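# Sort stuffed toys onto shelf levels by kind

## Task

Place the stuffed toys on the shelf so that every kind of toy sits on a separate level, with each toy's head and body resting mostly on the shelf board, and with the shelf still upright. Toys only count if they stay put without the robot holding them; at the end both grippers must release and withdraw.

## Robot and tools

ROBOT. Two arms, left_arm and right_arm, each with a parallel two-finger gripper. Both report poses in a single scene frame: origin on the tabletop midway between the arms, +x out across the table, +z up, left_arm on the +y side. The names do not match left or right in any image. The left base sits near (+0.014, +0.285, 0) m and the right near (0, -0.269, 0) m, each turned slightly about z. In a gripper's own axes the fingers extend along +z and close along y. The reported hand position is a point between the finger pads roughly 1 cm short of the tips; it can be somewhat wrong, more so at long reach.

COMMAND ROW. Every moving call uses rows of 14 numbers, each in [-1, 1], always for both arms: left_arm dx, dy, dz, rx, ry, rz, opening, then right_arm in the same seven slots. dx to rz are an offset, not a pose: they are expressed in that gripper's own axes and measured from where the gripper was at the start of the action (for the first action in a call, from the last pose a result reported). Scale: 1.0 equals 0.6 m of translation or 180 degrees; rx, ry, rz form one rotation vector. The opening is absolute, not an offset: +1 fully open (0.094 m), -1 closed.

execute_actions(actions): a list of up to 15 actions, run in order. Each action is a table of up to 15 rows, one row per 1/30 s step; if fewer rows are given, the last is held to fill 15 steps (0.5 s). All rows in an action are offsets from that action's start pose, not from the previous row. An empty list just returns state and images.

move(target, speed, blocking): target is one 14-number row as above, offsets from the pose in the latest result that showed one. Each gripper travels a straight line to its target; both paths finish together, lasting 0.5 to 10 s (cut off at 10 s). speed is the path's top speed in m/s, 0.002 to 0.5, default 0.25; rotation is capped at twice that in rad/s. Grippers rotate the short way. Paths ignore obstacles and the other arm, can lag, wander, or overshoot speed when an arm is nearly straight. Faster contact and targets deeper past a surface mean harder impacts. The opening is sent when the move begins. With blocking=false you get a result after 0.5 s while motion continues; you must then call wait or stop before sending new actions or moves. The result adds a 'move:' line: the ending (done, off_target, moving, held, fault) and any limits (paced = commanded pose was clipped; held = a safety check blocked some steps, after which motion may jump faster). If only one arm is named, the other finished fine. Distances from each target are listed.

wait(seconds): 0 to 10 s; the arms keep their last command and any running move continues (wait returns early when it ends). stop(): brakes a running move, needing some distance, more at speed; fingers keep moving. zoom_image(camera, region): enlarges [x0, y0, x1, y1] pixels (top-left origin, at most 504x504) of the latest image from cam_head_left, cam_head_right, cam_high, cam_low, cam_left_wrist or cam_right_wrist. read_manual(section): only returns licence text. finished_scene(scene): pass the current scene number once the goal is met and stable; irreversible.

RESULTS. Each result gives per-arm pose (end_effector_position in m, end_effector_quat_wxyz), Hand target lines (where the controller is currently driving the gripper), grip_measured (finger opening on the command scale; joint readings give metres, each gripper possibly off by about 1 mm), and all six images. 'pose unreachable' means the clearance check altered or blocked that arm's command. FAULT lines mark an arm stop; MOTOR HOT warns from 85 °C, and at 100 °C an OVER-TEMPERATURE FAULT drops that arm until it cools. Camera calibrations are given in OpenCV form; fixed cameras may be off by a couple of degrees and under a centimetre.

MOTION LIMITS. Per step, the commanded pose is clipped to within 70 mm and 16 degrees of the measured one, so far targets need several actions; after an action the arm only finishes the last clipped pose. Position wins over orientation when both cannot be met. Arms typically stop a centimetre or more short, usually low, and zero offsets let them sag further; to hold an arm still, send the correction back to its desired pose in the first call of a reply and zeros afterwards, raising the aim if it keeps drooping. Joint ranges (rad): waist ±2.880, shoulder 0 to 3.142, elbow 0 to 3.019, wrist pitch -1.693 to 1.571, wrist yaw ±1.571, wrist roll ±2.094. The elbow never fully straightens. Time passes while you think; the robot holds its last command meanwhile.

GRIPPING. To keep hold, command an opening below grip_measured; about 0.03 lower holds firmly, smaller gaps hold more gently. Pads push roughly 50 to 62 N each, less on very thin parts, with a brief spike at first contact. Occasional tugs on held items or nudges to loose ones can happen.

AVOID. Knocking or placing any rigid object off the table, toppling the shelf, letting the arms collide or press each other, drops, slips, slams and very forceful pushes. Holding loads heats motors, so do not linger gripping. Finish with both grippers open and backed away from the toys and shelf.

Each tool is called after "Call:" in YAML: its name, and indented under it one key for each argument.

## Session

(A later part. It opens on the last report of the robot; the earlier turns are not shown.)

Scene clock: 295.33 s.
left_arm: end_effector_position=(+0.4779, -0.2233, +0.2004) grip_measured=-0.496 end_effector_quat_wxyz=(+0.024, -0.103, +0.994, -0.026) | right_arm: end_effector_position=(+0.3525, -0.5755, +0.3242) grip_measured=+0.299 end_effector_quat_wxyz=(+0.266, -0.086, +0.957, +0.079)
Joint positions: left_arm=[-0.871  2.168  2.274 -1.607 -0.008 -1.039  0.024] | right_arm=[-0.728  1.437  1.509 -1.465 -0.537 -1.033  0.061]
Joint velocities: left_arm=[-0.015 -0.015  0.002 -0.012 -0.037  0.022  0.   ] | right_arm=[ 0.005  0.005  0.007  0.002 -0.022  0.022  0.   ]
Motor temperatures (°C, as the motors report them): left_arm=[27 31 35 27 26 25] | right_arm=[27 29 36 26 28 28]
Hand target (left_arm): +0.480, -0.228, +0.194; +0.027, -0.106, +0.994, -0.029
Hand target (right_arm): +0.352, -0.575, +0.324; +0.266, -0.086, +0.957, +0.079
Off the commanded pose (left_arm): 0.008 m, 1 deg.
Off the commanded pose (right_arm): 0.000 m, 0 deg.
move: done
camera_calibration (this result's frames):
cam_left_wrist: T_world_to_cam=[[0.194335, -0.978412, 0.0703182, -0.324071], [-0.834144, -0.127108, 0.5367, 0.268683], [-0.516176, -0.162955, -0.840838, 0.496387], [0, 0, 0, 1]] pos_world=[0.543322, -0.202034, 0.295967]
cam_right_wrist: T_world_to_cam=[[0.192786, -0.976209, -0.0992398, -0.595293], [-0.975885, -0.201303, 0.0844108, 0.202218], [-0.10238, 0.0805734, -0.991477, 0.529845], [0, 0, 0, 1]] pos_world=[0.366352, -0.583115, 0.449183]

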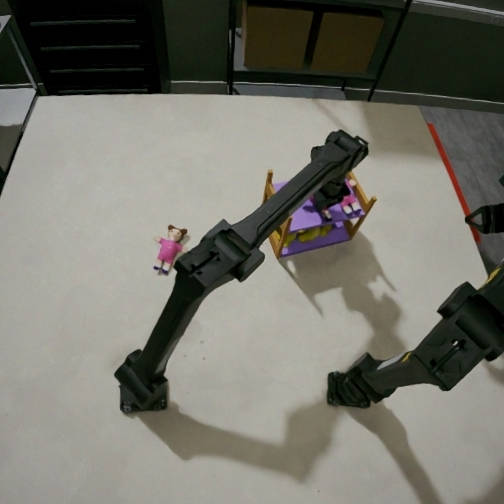

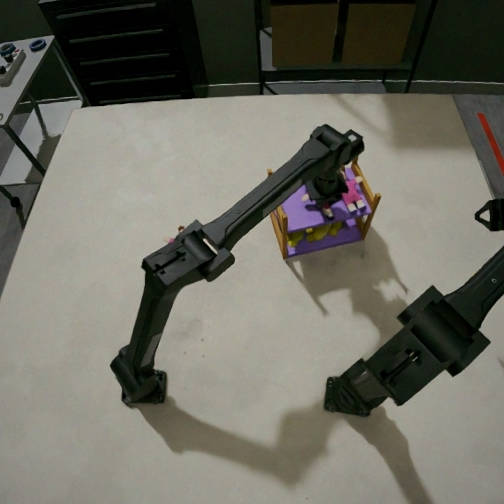

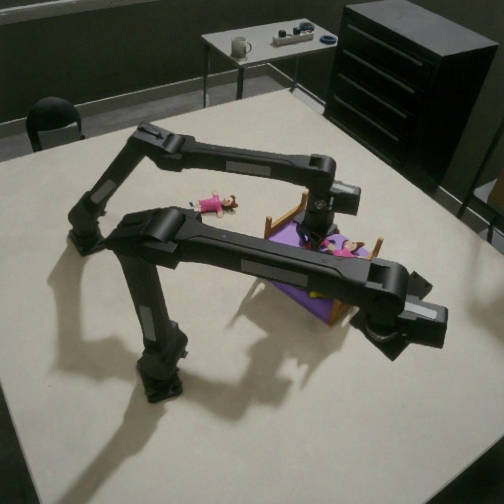

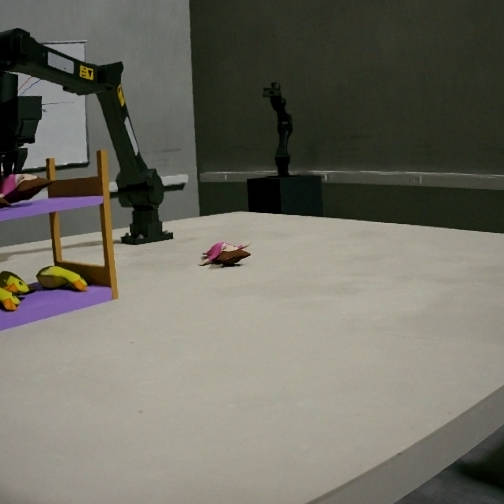

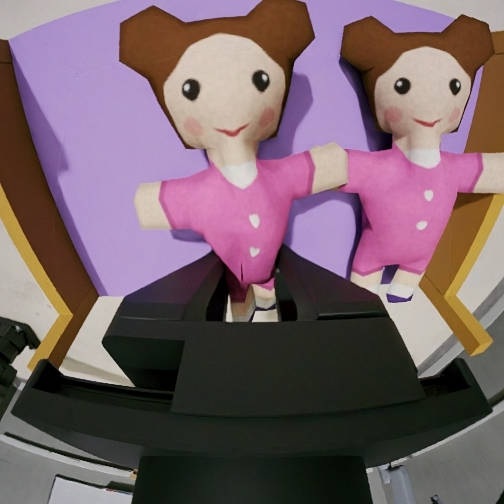

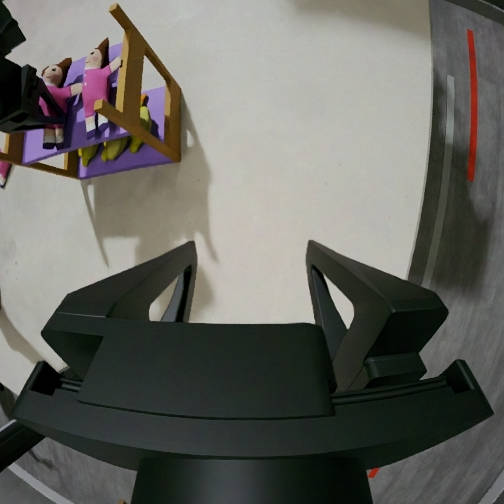

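Call:
move:
  target: [-0.01,-0.015,0.02,0,0,0.06,-0.5,0,0,0,0,0,0,0.3]
  speed: 0.08

Call:
move:
  target: [0,0,0,0,0,0,0.2,0,0,0,0,0,0,0.3]

Call:
move:
  target: [0,0.05,-0.18,0.05,-0.05,0,0.2,0,0,0,0,0,0,0.3]
  speed: 0.2

Scene clock: 300.20 s.
left_arm: end_effector_position=(+0.4784, -0.2238, +0.1930) grip_measured=-0.496 end_effector_quat_wxyz=(+0.022, -0.016, +0.999, -0.019) | right_arm: end_effector_position=(+0.3525, -0.5755, +0.3242) grip_measured=+0.299 end_effector_quat_wxyz=(+0.266, -0.086, +0.957, +0.079)
Joint positions: left_arm=[-0.871  2.18   2.274 -1.607 -0.008 -0.863  0.024] | right_arm=[-0.728  1.437  1.509 -1.465 -0.537 -1.033  0.061]
Joint velocities: left_arm=[-0.015 -0.005 -0.012 -0.017 -0.051 -0.007 -0.001] | right_arm=[ 0.005  0.005  0.017  0.012 -0.007  0.022 -0.   ]
Motor temperatures (°C, as the motors report them): left_arm=[27 31 35 27 26 25] | right_arm=[27 29 35 26 28 28]
Hand target (left_arm): +0.486, -0.231, +0.189; +0.027, -0.009, +0.999, -0.024
Hand target (right_arm): +0.352, -0.575, +0.324; +0.266, -0.086, +0.957, +0.079
Off the commanded pose (left_arm): 0.012 m, 1 deg.
Off the commanded pose (right_arm): 0.000 m, 0 deg.
move: off_target (left_arm)
camera_calibration (this result's frames):
cam_left_wrist: T_world_to_cam=[[0.0204322, -0.998349, 0.0536824, -0.242227], [-0.844288, 0.0115295, 0.535765, 0.309045], [-0.5355, -0.0562703, -0.842659, 0.523828], [0, 0, 0, 1]] pos_world=[0.546382, -0.215915, 0.288836]
cam_right_wrist: T_world_to_cam=[[0.192786, -0.976209, -0.0992398, -0.595293], [-0.975885, -0.201303, 0.0844108, 0.202218], [-0.10238, 0.0805734, -0.991477, 0.529845], [0, 0, 0, 1]] pos_world=[0.366352, -0.583115, 0.449183]

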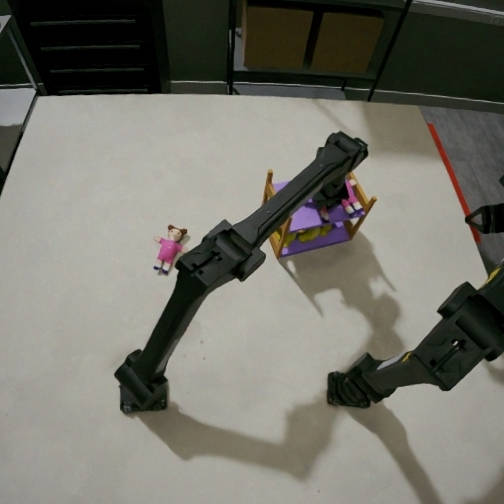

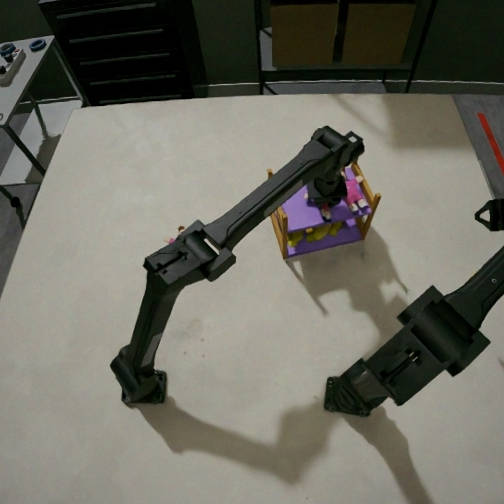

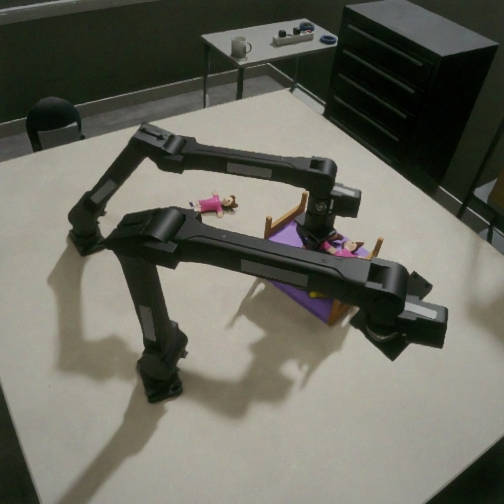

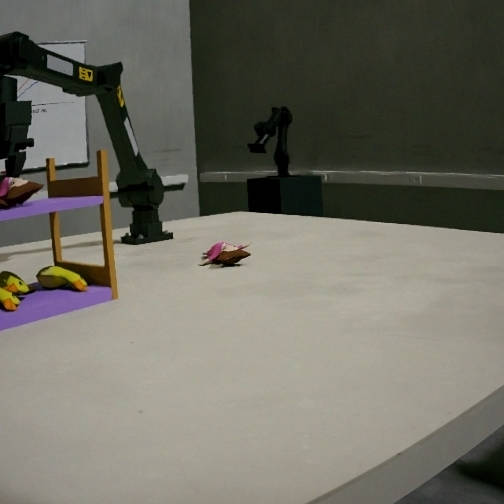

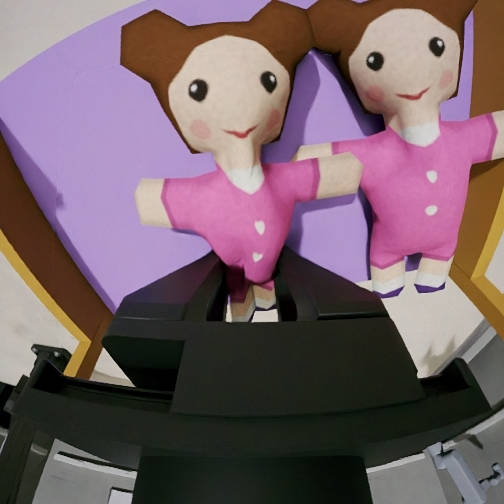

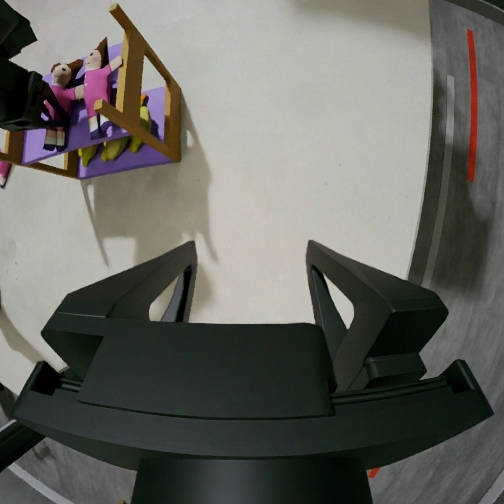

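Scene clock: 300.70 s.
left_arm: end_effector_position=(+0.4784, -0.2238, +0.1930) grip_measured=+0.197 end_effector_quat_wxyz=(+0.022, -0.016, +0.999, -0.019) | right_arm: end_effector_position=(+0.3525, -0.5755, +0.3242) grip_measured=+0.299 end_effector_quat_wxyz=(+0.266, -0.086, +0.957, +0.079)
Joint positions: left_arm=[-0.871  2.18   2.274 -1.607 -0.008 -0.863  0.056] | right_arm=[-0.728  1.437  1.509 -1.465 -0.537 -1.033  0.061]
Joint velocities: left_arm=[-0.005 -0.005 -0.002 -0.002 -0.066 -0.022  0.   ] | right_arm=[-0.015 -0.005 -0.022 -0.002 -0.022 -0.022  0.001]
Motor temperatures (°C, as the motors report them): left_arm=[27 31 35 27 26 25] | right_arm=[27 29 35 26 28 28]
Hand target (left_arm): +0.478, -0.224, +0.193; +0.022, -0.016, +0.999, -0.019
Hand target (right_arm): +0.352, -0.575, +0.324; +0.266, -0.086, +0.957, +0.079
Off the commanded pose (left_arm): 0.000 m, 0 deg.
Off the commanded pose (right_arm): 0.000 m, 0 deg.
move: done
camera_calibration (this result's frames):
cam_left_wrist: T_world_to_cam=[[0.0204322, -0.998349, 0.0536824, -0.242227], [-0.844288, 0.0115295, 0.535765, 0.309045], [-0.5355, -0.0562703, -0.842659, 0.523828], [0, 0, 0, 1]] pos_world=[0.546382, -0.215915, 0.288836]
cam_right_wrist: T_world_to_cam=[[0.192786, -0.976209, -0.0992398, -0.595293], [-0.975885, -0.201303, 0.0844108, 0.202218], [-0.10238, 0.0805734, -0.991477, 0.529845], [0, 0, 0, 1]] pos_world=[0.366352, -0.583115, 0.449183]

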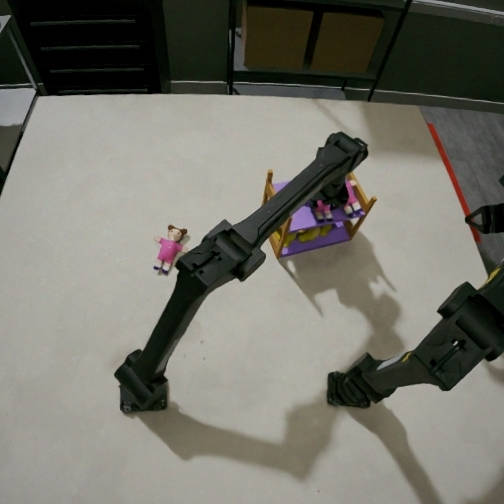

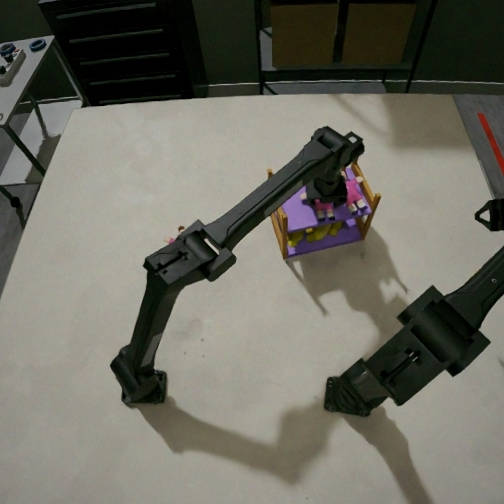

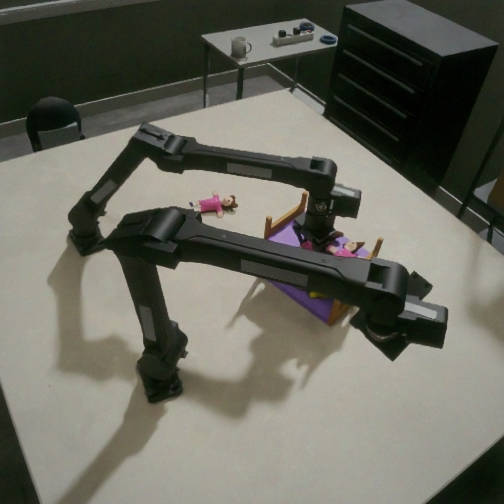

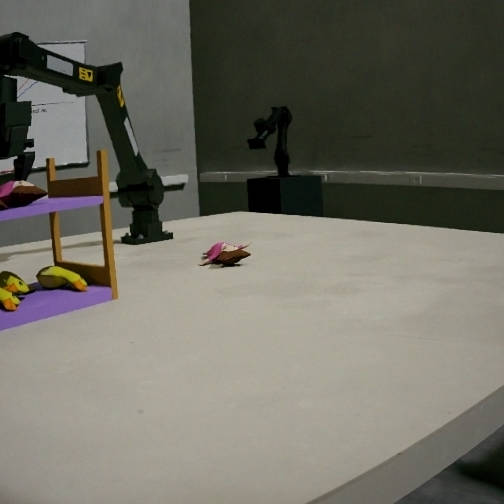

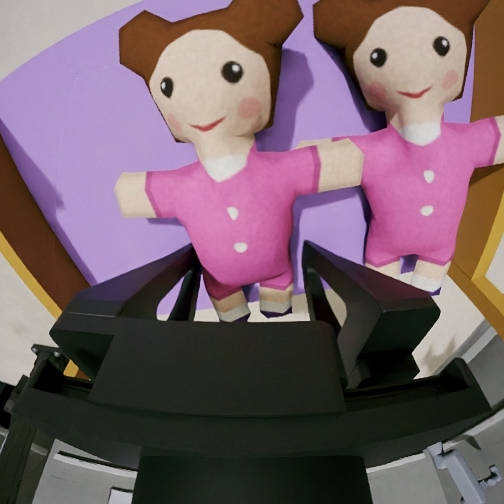

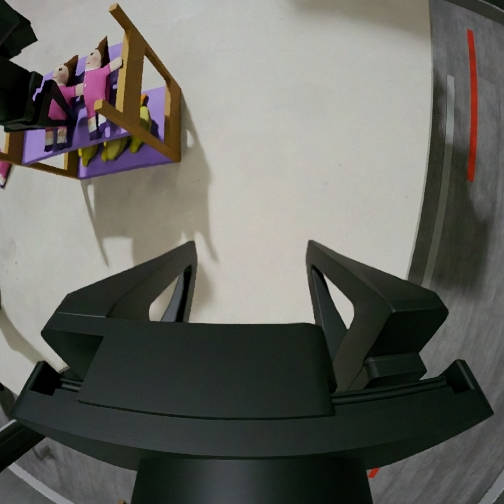

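Scene clock: 301.73 s.
left_arm: end_effector_position=(+0.4671, -0.1872, +0.2969) grip_measured=+0.197 end_effector_quat_wxyz=(+0.093, -0.019, +0.991, -0.089) | right_arm: end_effector_position=(+0.3525, -0.5755, +0.3242) grip_measured=+0.299 end_effector_quat_wxyz=(+0.266, -0.086, +0.957, +0.079)
Joint positions: left_arm=[-0.849  1.923  2.113 -1.502 -0.017 -0.845  0.056] | right_arm=[-0.728  1.437  1.509 -1.465 -0.537 -1.033  0.061]
Joint velocities: left_arm=[-0.005 -0.005 -0.002 -0.002  0.051 -0.051  0.   ] | right_arm=[-0.015 -0.005 -0.022 -0.027  0.007 -0.095 -0.   ]
Motor temperatures (°C, as the motors report them): left_arm=[27 31 35 27 26 25] | right_arm=[27 29 35 26 28 28]
Hand target (left_arm): +0.473, -0.189, +0.300; +0.102, -0.016, +0.990, -0.096
Hand target (right_arm): +0.352, -0.575, +0.324; +0.266, -0.086, +0.957, +0.079
Off the commanded pose (left_arm): 0.007 m, 1 deg.
Off the commanded pose (right_arm): 0.000 m, 0 deg.
move: done
camera_calibration (this result's frames):
cam_left_wrist: T_world_to_cam=[[0.00900389, -0.981184, 0.192866, -0.243754], [-0.912704, 0.0707324, 0.402453, 0.325965], [-0.408522, -0.179653, -0.894893, 0.540509], [0, 0, 0, 1]] pos_world=[0.520514, -0.16512, 0.399524]
cam_right_wrist: T_world_to_cam=[[0.192786, -0.976209, -0.0992398, -0.595293], [-0.975885, -0.201303, 0.0844108, 0.202218], [-0.10238, 0.0805734, -0.991477, 0.529845], [0, 0, 0, 1]] pos_world=[0.366352, -0.583115, 0.449183]

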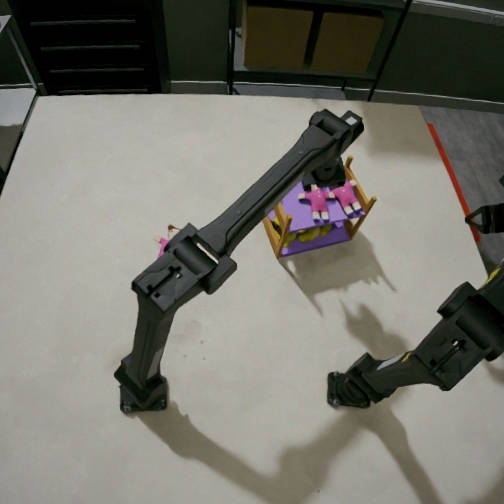

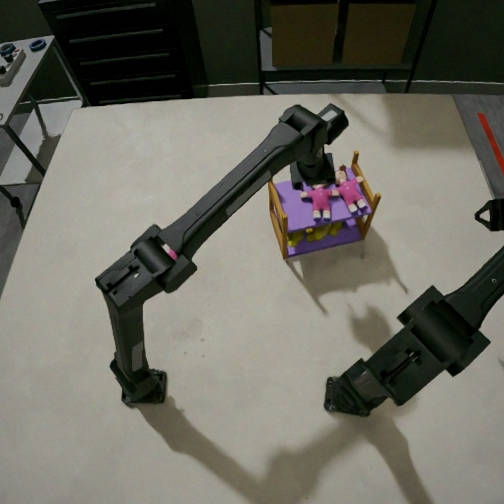

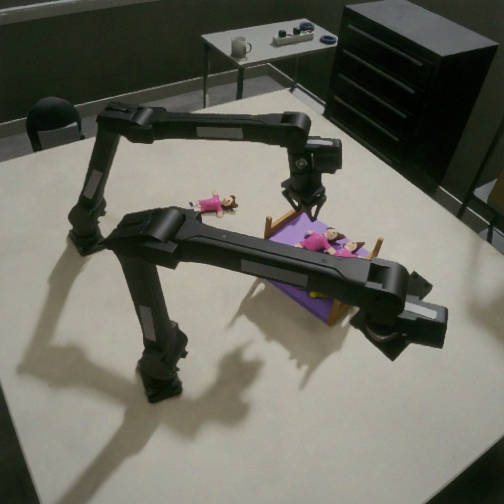

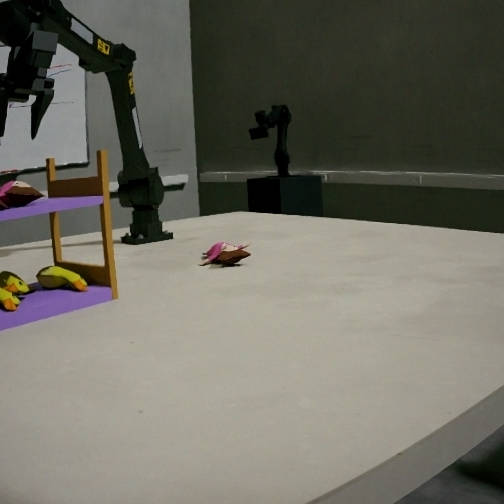

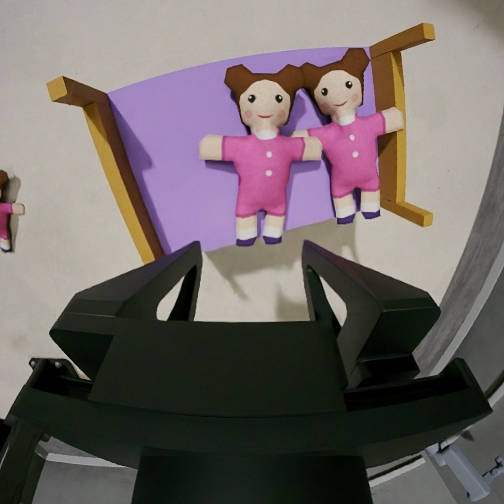

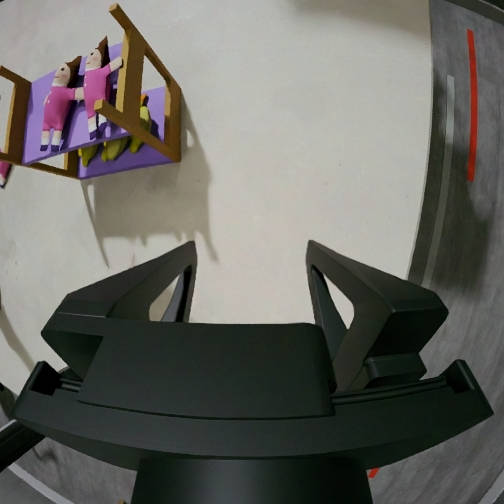

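Call:
move:
  target: [0.088,0.735,0.082,-0.048,0.067,0.095,0.2,0,0,0,0,0,0,0.3]
  speed: 0.3

Call:
move:
  target: [0,0,0.15,0,0,0,0.7,0,0,0,0,0,0,0.3]

Scene clock: 308.37 s.
left_arm: end_effector_position=(+0.4117, +0.2378, +0.1487) grip_measured=+0.197 end_effector_quat_wxyz=(-0.024, +0.122, +0.992, +0.004) | right_arm: end_effector_position=(+0.3525, -0.5755, +0.3242) grip_measured=+0.299 end_effector_quat_wxyz=(+0.266, -0.086, +0.957, +0.079)
Joint positions: left_arm=[-0.159  1.465  1.146 -1.298 -0.008  0.125  0.056] | right_arm=[-0.728  1.437  1.509 -1.465 -0.537 -1.033  0.061]
Joint velocities: left_arm=[-0.005 -0.005  0.002  0.007  0.051 -0.007 -0.001] | right_arm=[-0.044 -0.005  0.007 -0.007  0.066 -0.007 -0.001]
Motor temperatures (°C, as the motors report them): left_arm=[27 31 35 27 26 25] | right_arm=[27 29 35 26 29 28]
Hand target (left_arm): +0.415, +0.234, +0.160; -0.001, +0.131, +0.991, +0.003
Hand target (right_arm): +0.352, -0.575, +0.324; +0.266, -0.086, +0.957, +0.079
Off the commanded pose (left_arm): 0.012 m, 3 deg.
Off the commanded pose (right_arm): 0.000 m, 0 deg.
move: off_target (left_arm)
camera_calibration (this result's frames):
cam_left_wrist: T_world_to_cam=[[-0.250488, -0.968035, 0.0128043, 0.332803], [-0.763633, 0.205693, 0.612009, 0.180414], [-0.59508, 0.143524, -0.790747, 0.446058], [0, 0, 0, 1]] pos_world=[0.486573, 0.221035, 0.238043]
cam_right_wrist: T_world_to_cam=[[0.192786, -0.976209, -0.0992398, -0.595293], [-0.975885, -0.201303, 0.0844108, 0.202218], [-0.10238, 0.0805734, -0.991477, 0.529845], [0, 0, 0, 1]] pos_world=[0.366352, -0.583115, 0.449183]

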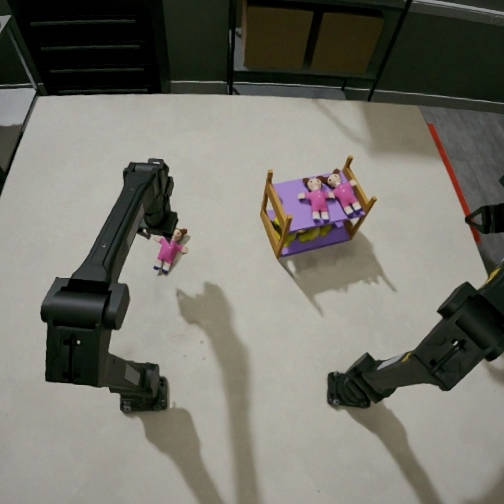

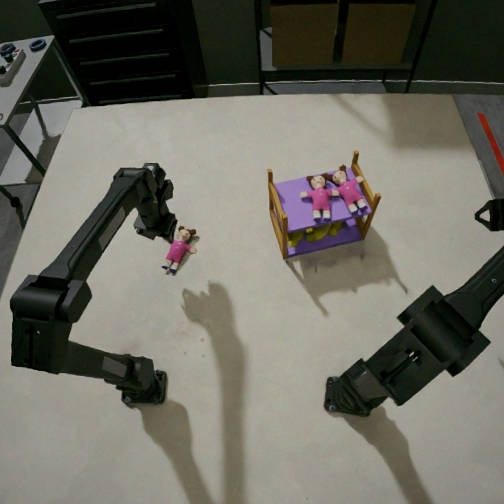

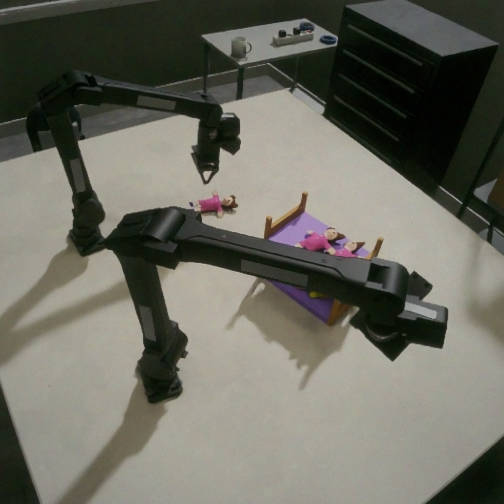

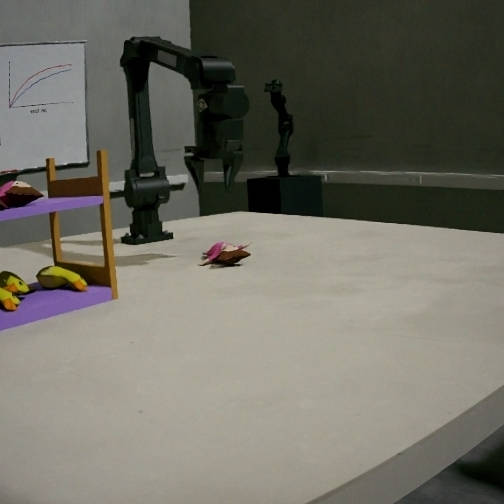

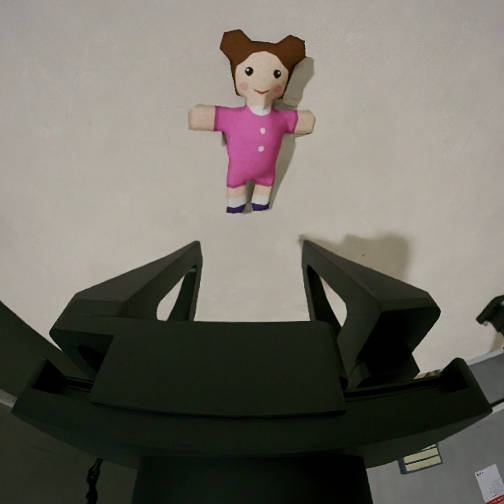

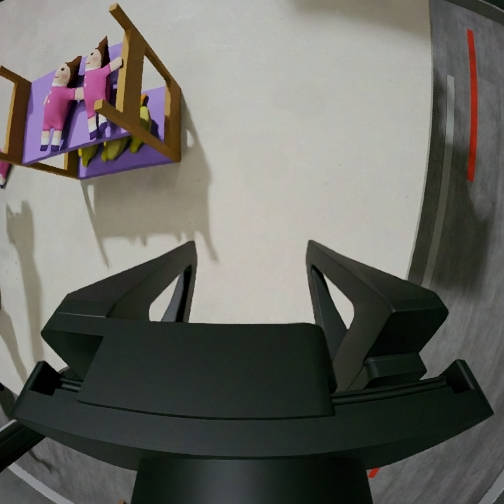

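Scene clock: 309.20 s.
left_arm: end_effector_position=(+0.4013, +0.2391, +0.0547) grip_measured=+0.697 end_effector_quat_wxyz=(-0.037, +0.122, +0.992, +0.004) | right_arm: end_effector_position=(+0.3525, -0.5755, +0.3242) grip_measured=+0.299 end_effector_quat_wxyz=(+0.266, -0.086, +0.957, +0.079)
Joint positions: left_arm=[-0.159  1.569  0.988 -1.065 -0.008  0.125  0.08 ] | right_arm=[-0.728  1.437  1.509 -1.465 -0.537 -1.033  0.061]
Joint velocities: left_arm=[-0.005 -0.005  0.002  0.012  0.051 -0.081 -0.   ] | right_arm=[ 0.005 -0.015 -0.002  0.002 -0.007  0.066  0.   ]
Motor temperatures (°C, as the motors report them): left_arm=[27 31 35 27 26 25] | right_arm=[27 29 35 26 29 28]
Hand target (left_arm): +0.408, +0.238, +0.059; -0.024, +0.122, +0.992, +0.004
Hand target (right_arm): +0.352, -0.575, +0.324; +0.266, -0.086, +0.957, +0.079
Off the commanded pose (left_arm): 0.008 m, 2 deg.
Off the commanded pose (right_arm): 0.000 m, 0 deg.
move: done
camera_calibration (this result's frames):
cam_left_wrist: T_world_to_cam=[[-0.250089, -0.968083, 0.0164565, 0.332257], [-0.746652, 0.203651, 0.633274, 0.222214], [-0.616414, 0.146088, -0.773752, 0.372356], [0, 0, 0, 1]] pos_world=[0.478536, 0.222001, 0.141921]
cam_right_wrist: T_world_to_cam=[[0.192786, -0.976209, -0.0992398, -0.595293], [-0.975885, -0.201303, 0.0844108, 0.202218], [-0.10238, 0.0805734, -0.991477, 0.529845], [0, 0, 0, 1]] pos_world=[0.366352, -0.583115, 0.449183]

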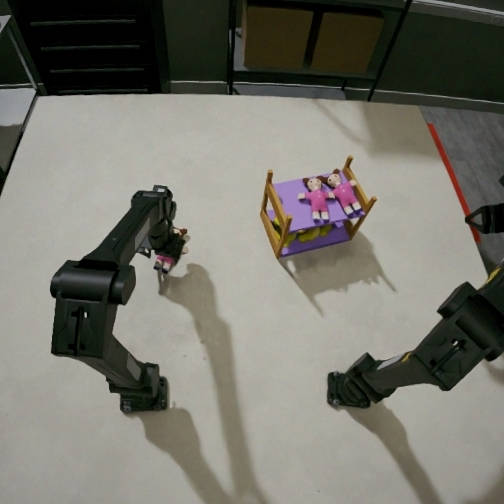

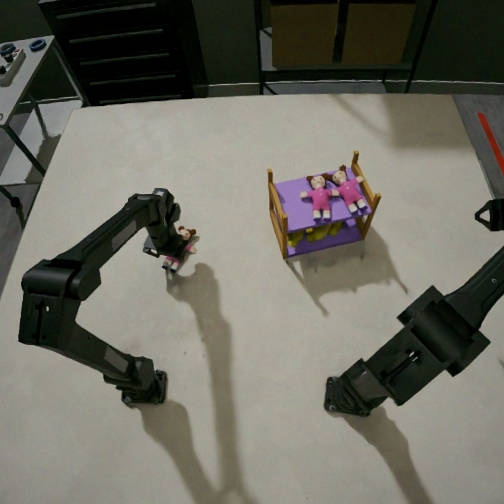

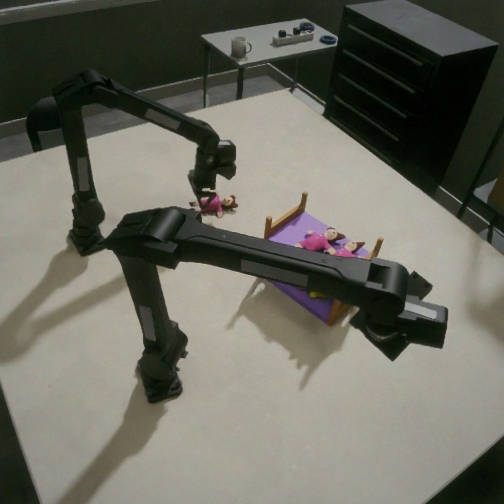

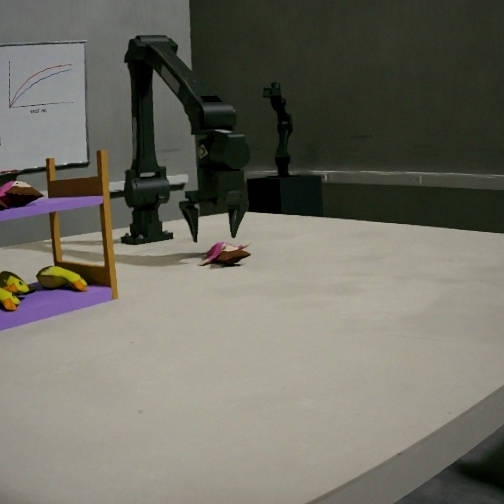

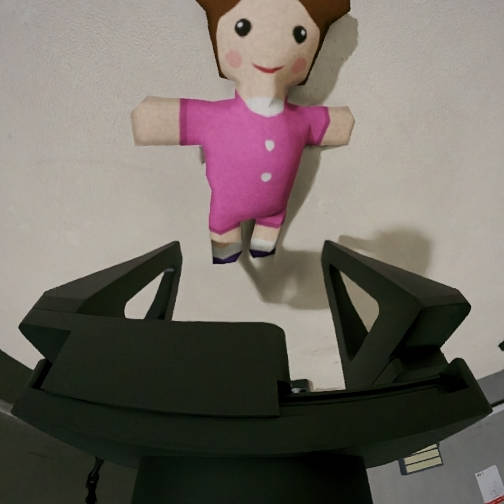

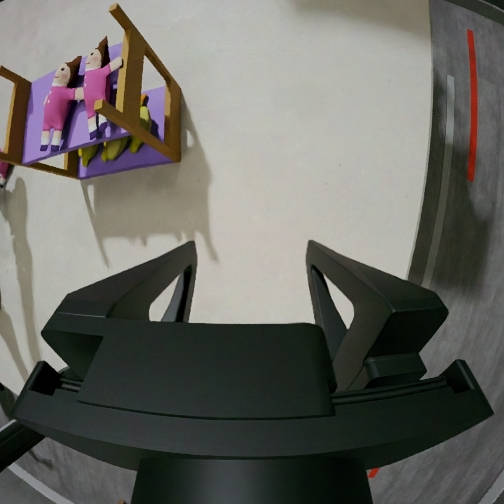

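Call:
move:
  target: [-0.06,0,0.06,0,-0.02,0.02,0.7,0,0,0,0,0,0,0.3]
  speed: 0.08

Scene clock: 312.30 s.
left_arm: end_effector_position=(+0.4260, +0.2347, +0.0188) grip_measured=+0.697 end_effector_quat_wxyz=(-0.014, +0.143, +0.990, +0.001) | right_arm: end_effector_position=(+0.3525, -0.5755, +0.3242) grip_measured=+0.299 end_effector_quat_wxyz=(+0.266, -0.086, +0.957, +0.079)
Joint positions: left_arm=[-0.16   1.658  0.988 -0.929 -0.002  0.167  0.08 ] | right_arm=[-0.728  1.437  1.509 -1.465 -0.537 -1.033  0.061]
Joint velocities: left_arm=[-0.005 -0.005  0.012  0.002 -0.051 -0.051 -0.   ] | right_arm=[-0.005  0.005 -0.012  0.012 -0.022 -0.037  0.   ]
Motor temperatures (°C, as the motors report them): left_arm=[27 31 35 27 26 25] | right_arm=[27 29 35 26 29 28]
Hand target (left_arm): +0.434, +0.231, +0.016; -0.006, +0.153, +0.988, -0.001
Hand target (right_arm): +0.352, -0.575, +0.324; +0.266, -0.086, +0.957, +0.079
Off the commanded pose (left_arm): 0.009 m, 1 deg.
Off the commanded pose (right_arm): 0.000 m, 0 deg.
move: done
camera_calibration (this result's frames):
cam_left_wrist: T_world_to_cam=[[-0.291616, -0.956369, 0.0178586, 0.349667], [-0.764807, 0.244337, 0.596129, 0.26316], [-0.574483, 0.160183, -0.80269, 0.339816], [0, 0, 0, 1]] pos_world=[0.498453, 0.215678, 0.109645]
cam_right_wrist: T_world_to_cam=[[0.192786, -0.976209, -0.0992398, -0.595293], [-0.975885, -0.201303, 0.0844108, 0.202218], [-0.10238, 0.0805734, -0.991477, 0.529845], [0, 0, 0, 1]] pos_world=[0.366352, -0.583115, 0.449183]

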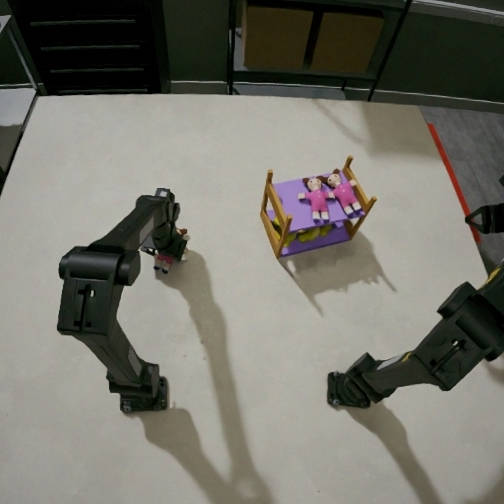

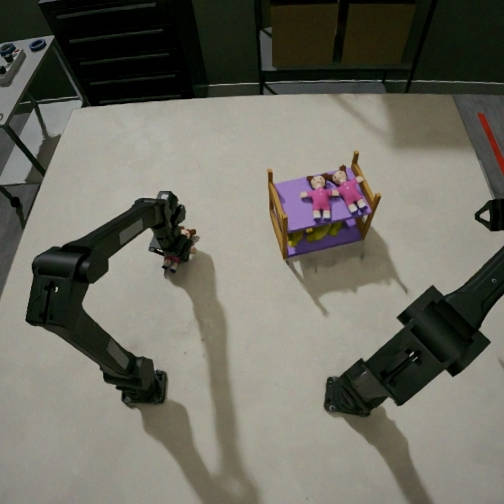

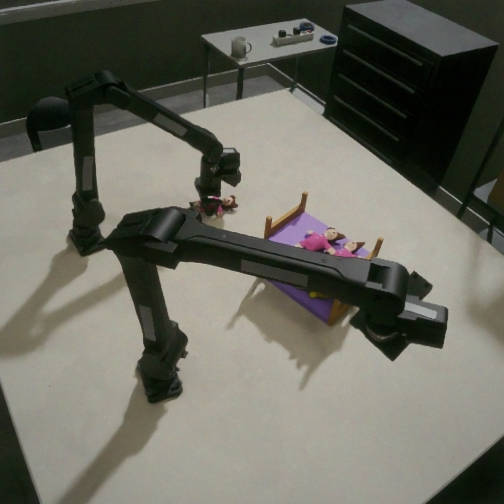

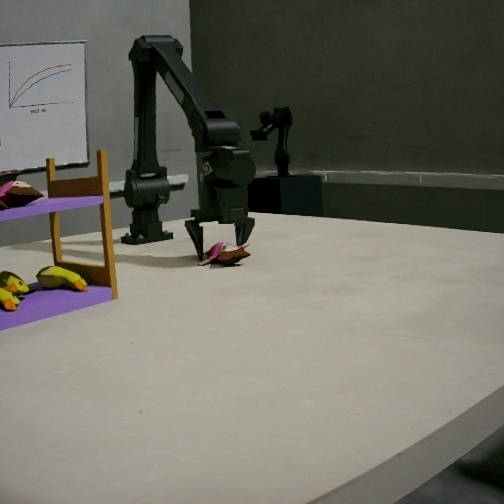

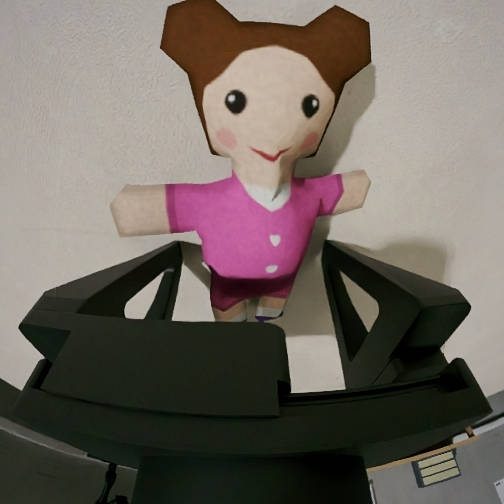

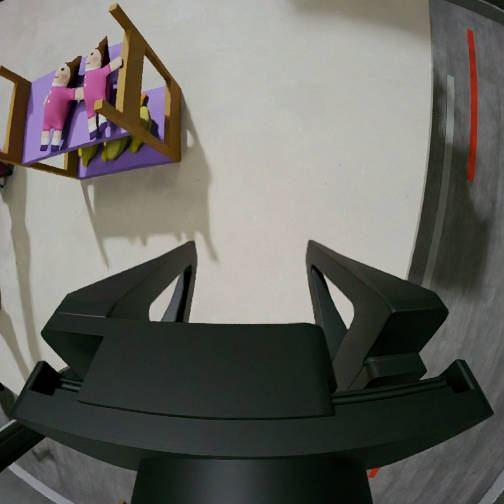

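Call:
move:
  target: [0,0,0.008,0,0,0,-0.5,0,0,0,0,0,0,0.3]

Call:
move:
  target: [-0.12,-0.285,-0.5,0,-0.06,-0.165,-0.5,0,0,0,0,0,0,0.3]

Scene clock: 319.93 s.
left_arm: end_effector_position=(+0.4260, +0.2351, +0.0188) grip_measured=-0.495 end_effector_quat_wxyz=(-0.014, +0.143, +0.990, +0.002) | right_arm: end_effector_position=(+0.3525, -0.5755, +0.3242) grip_measured=+0.299 end_effector_quat_wxyz=(+0.266, -0.086, +0.957, +0.079)
Joint positions: left_arm=[-0.16   1.658  0.988 -0.929 -0.004  0.167  0.024] | right_arm=[-0.728  1.437  1.509 -1.465 -0.537 -1.033  0.061]
Joint velocities: left_arm=[ 0.005 -0.015 -0.002  0.007  0.037 -0.007 -0.   ] | right_arm=[ 0.005 -0.005 -0.007  0.012 -0.051 -0.066 -0.001]
Motor temperatures (°C, as the motors report them): left_arm=[27 31 34 27 26 25] | right_arm=[27 29 35 26 29 28]
Hand target (left_arm): +0.426, +0.235, +0.014; -0.014, +0.143, +0.990, +0.001
Hand target (right_arm): +0.352, -0.575, +0.324; +0.266, -0.086, +0.957, +0.079
Off the commanded pose (left_arm): 0.005 m, 0 deg.
Off the commanded pose (right_arm): 0.000 m, 0 deg.
move: done
camera_calibration (this result's frames):
cam_left_wrist: T_world_to_cam=[[-0.292047, -0.956277, 0.0156169, 0.350258], [-0.764861, 0.243329, 0.596472, 0.263353], [-0.574192, 0.162253, -0.802482, 0.339167], [0, 0, 0, 1]] pos_world=[0.498467, 0.215831, 0.109623]
cam_right_wrist: T_world_to_cam=[[0.192786, -0.976209, -0.0992398, -0.595293], [-0.975885, -0.201303, 0.0844108, 0.202218], [-0.10238, 0.0805734, -0.991477, 0.529845], [0, 0, 0, 1]] pos_world=[0.366352, -0.583115, 0.449183]

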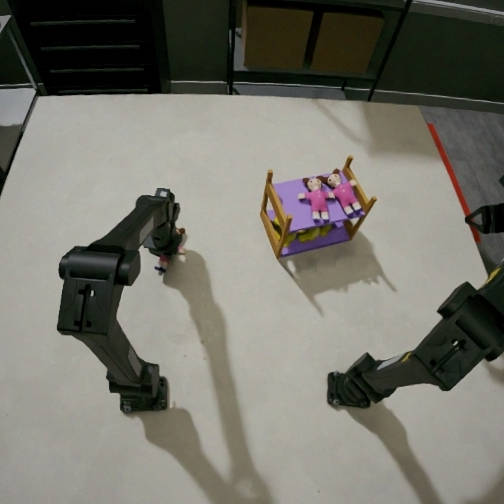

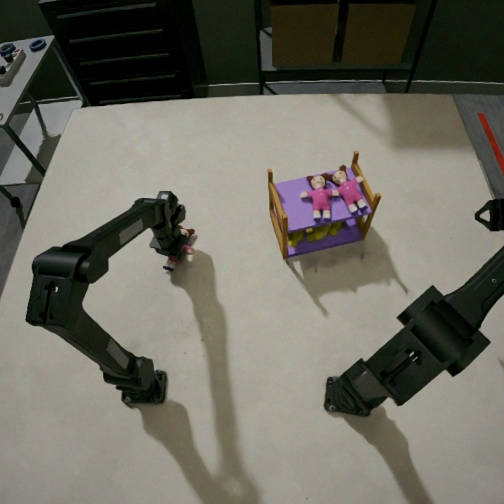

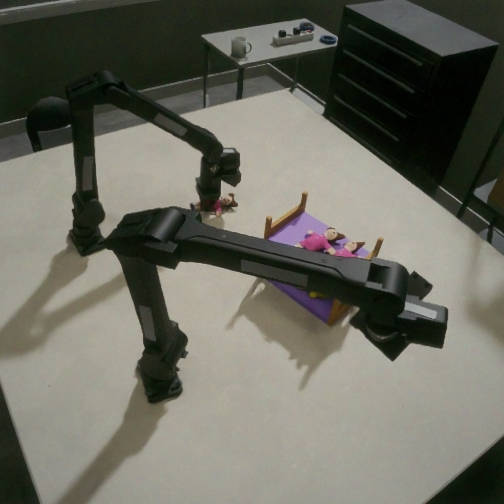

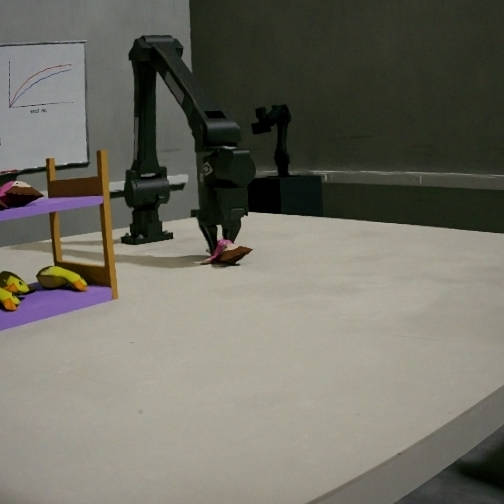

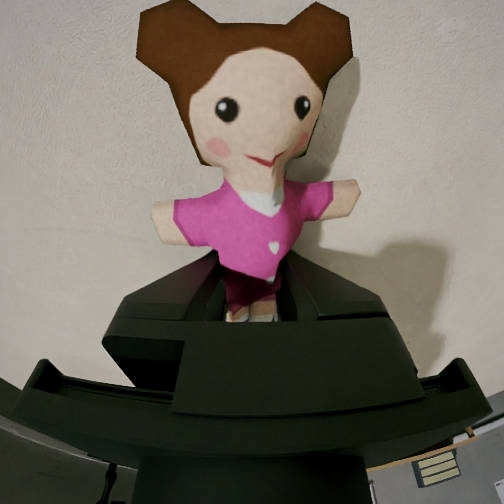

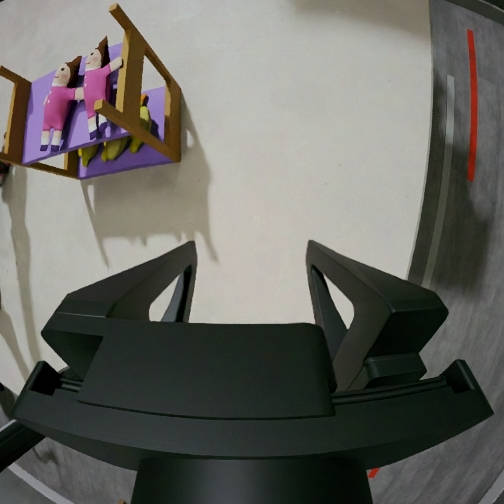

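Scene clock: 322.10 s.
left_arm: end_effector_position=(+0.4456, +0.0538, +0.3001) grip_measured=-0.496 end_effector_quat_wxyz=(+0.065, -0.109, +0.992, -0.002) | right_arm: end_effector_position=(+0.3525, -0.5755, +0.3242) grip_measured=+0.299 end_effector_quat_wxyz=(+0.266, -0.086, +0.957, +0.079)
Joint positions: left_arm=[-0.555  1.552  1.64  -1.551 -0.074 -0.731  0.024] | right_arm=[-0.728  1.437  1.509 -1.465 -0.537 -1.033  0.061]
Joint velocities: left_arm=[ 0.005 -0.005 -0.002  0.017 -0.007 -0.007 -0.   ] | right_arm=[-0.015 -0.005 -0.002  0.022  0.022 -0.037 -0.001]
Motor temperatures (°C, as the motors report them): left_arm=[27 31 35 27 26 25] | right_arm=[27 29 35 26 29 28]
Hand target (left_arm): +0.453, +0.052, +0.319; +0.079, -0.116, +0.990, -0.010
Hand target (right_arm): +0.352, -0.575, +0.324; +0.266, -0.086, +0.957, +0.079
Off the commanded pose (left_arm): 0.020 m, 2 deg.
Off the commanded pose (right_arm): 0.000 m, 0 deg.
move: off_target (left_arm)
camera_calibration (this result's frames):
cam_left_wrist: T_world_to_cam=[[0.205062, -0.978254, 0.0311373, -0.0467782], [-0.870574, -0.167768, 0.462553, 0.264071], [-0.44727, -0.121959, -0.886045, 0.589398], [0, 0, 0, 1]] pos_world=[0.503106, 0.0704241, 0.401543]
cam_right_wrist: T_world_to_cam=[[0.192786, -0.976209, -0.0992398, -0.595293], [-0.975885, -0.201303, 0.0844108, 0.202218], [-0.10238, 0.0805734, -0.991477, 0.529845], [0, 0, 0, 1]] pos_world=[0.366352, -0.583115, 0.449183]

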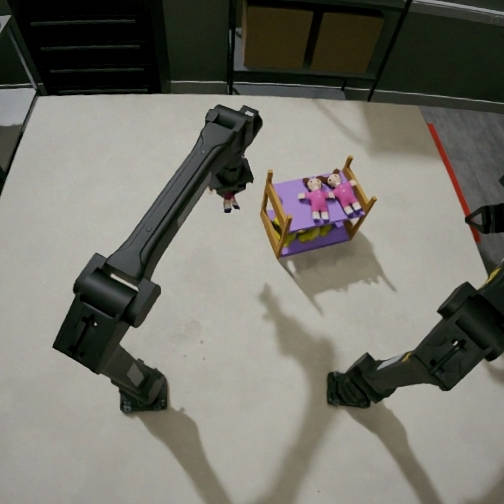

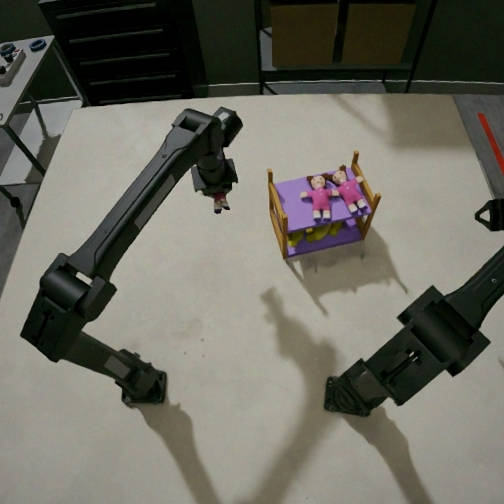

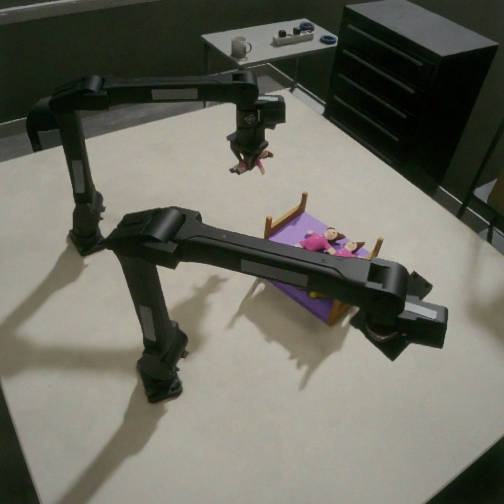

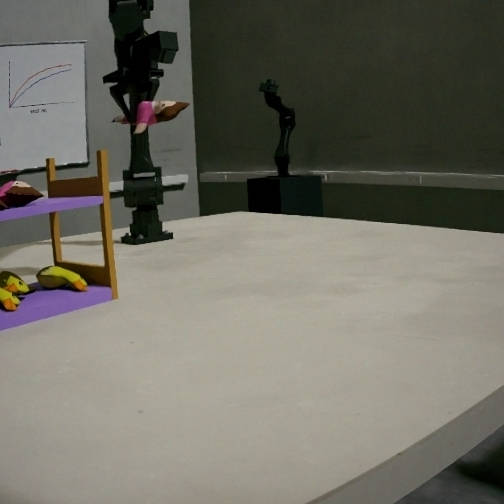

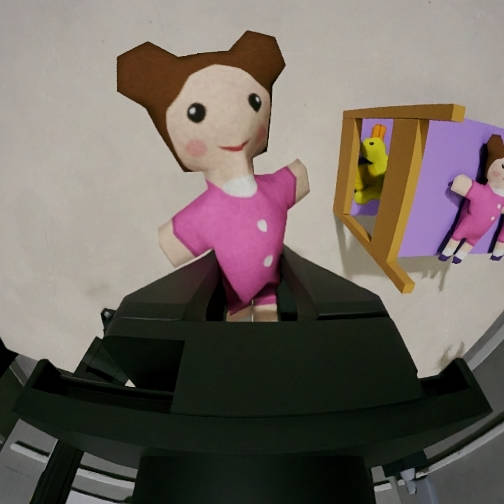

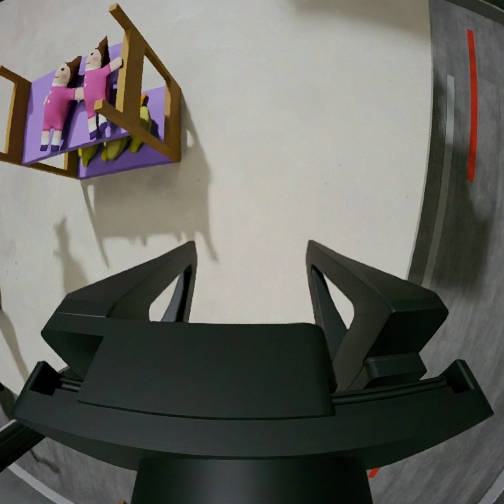

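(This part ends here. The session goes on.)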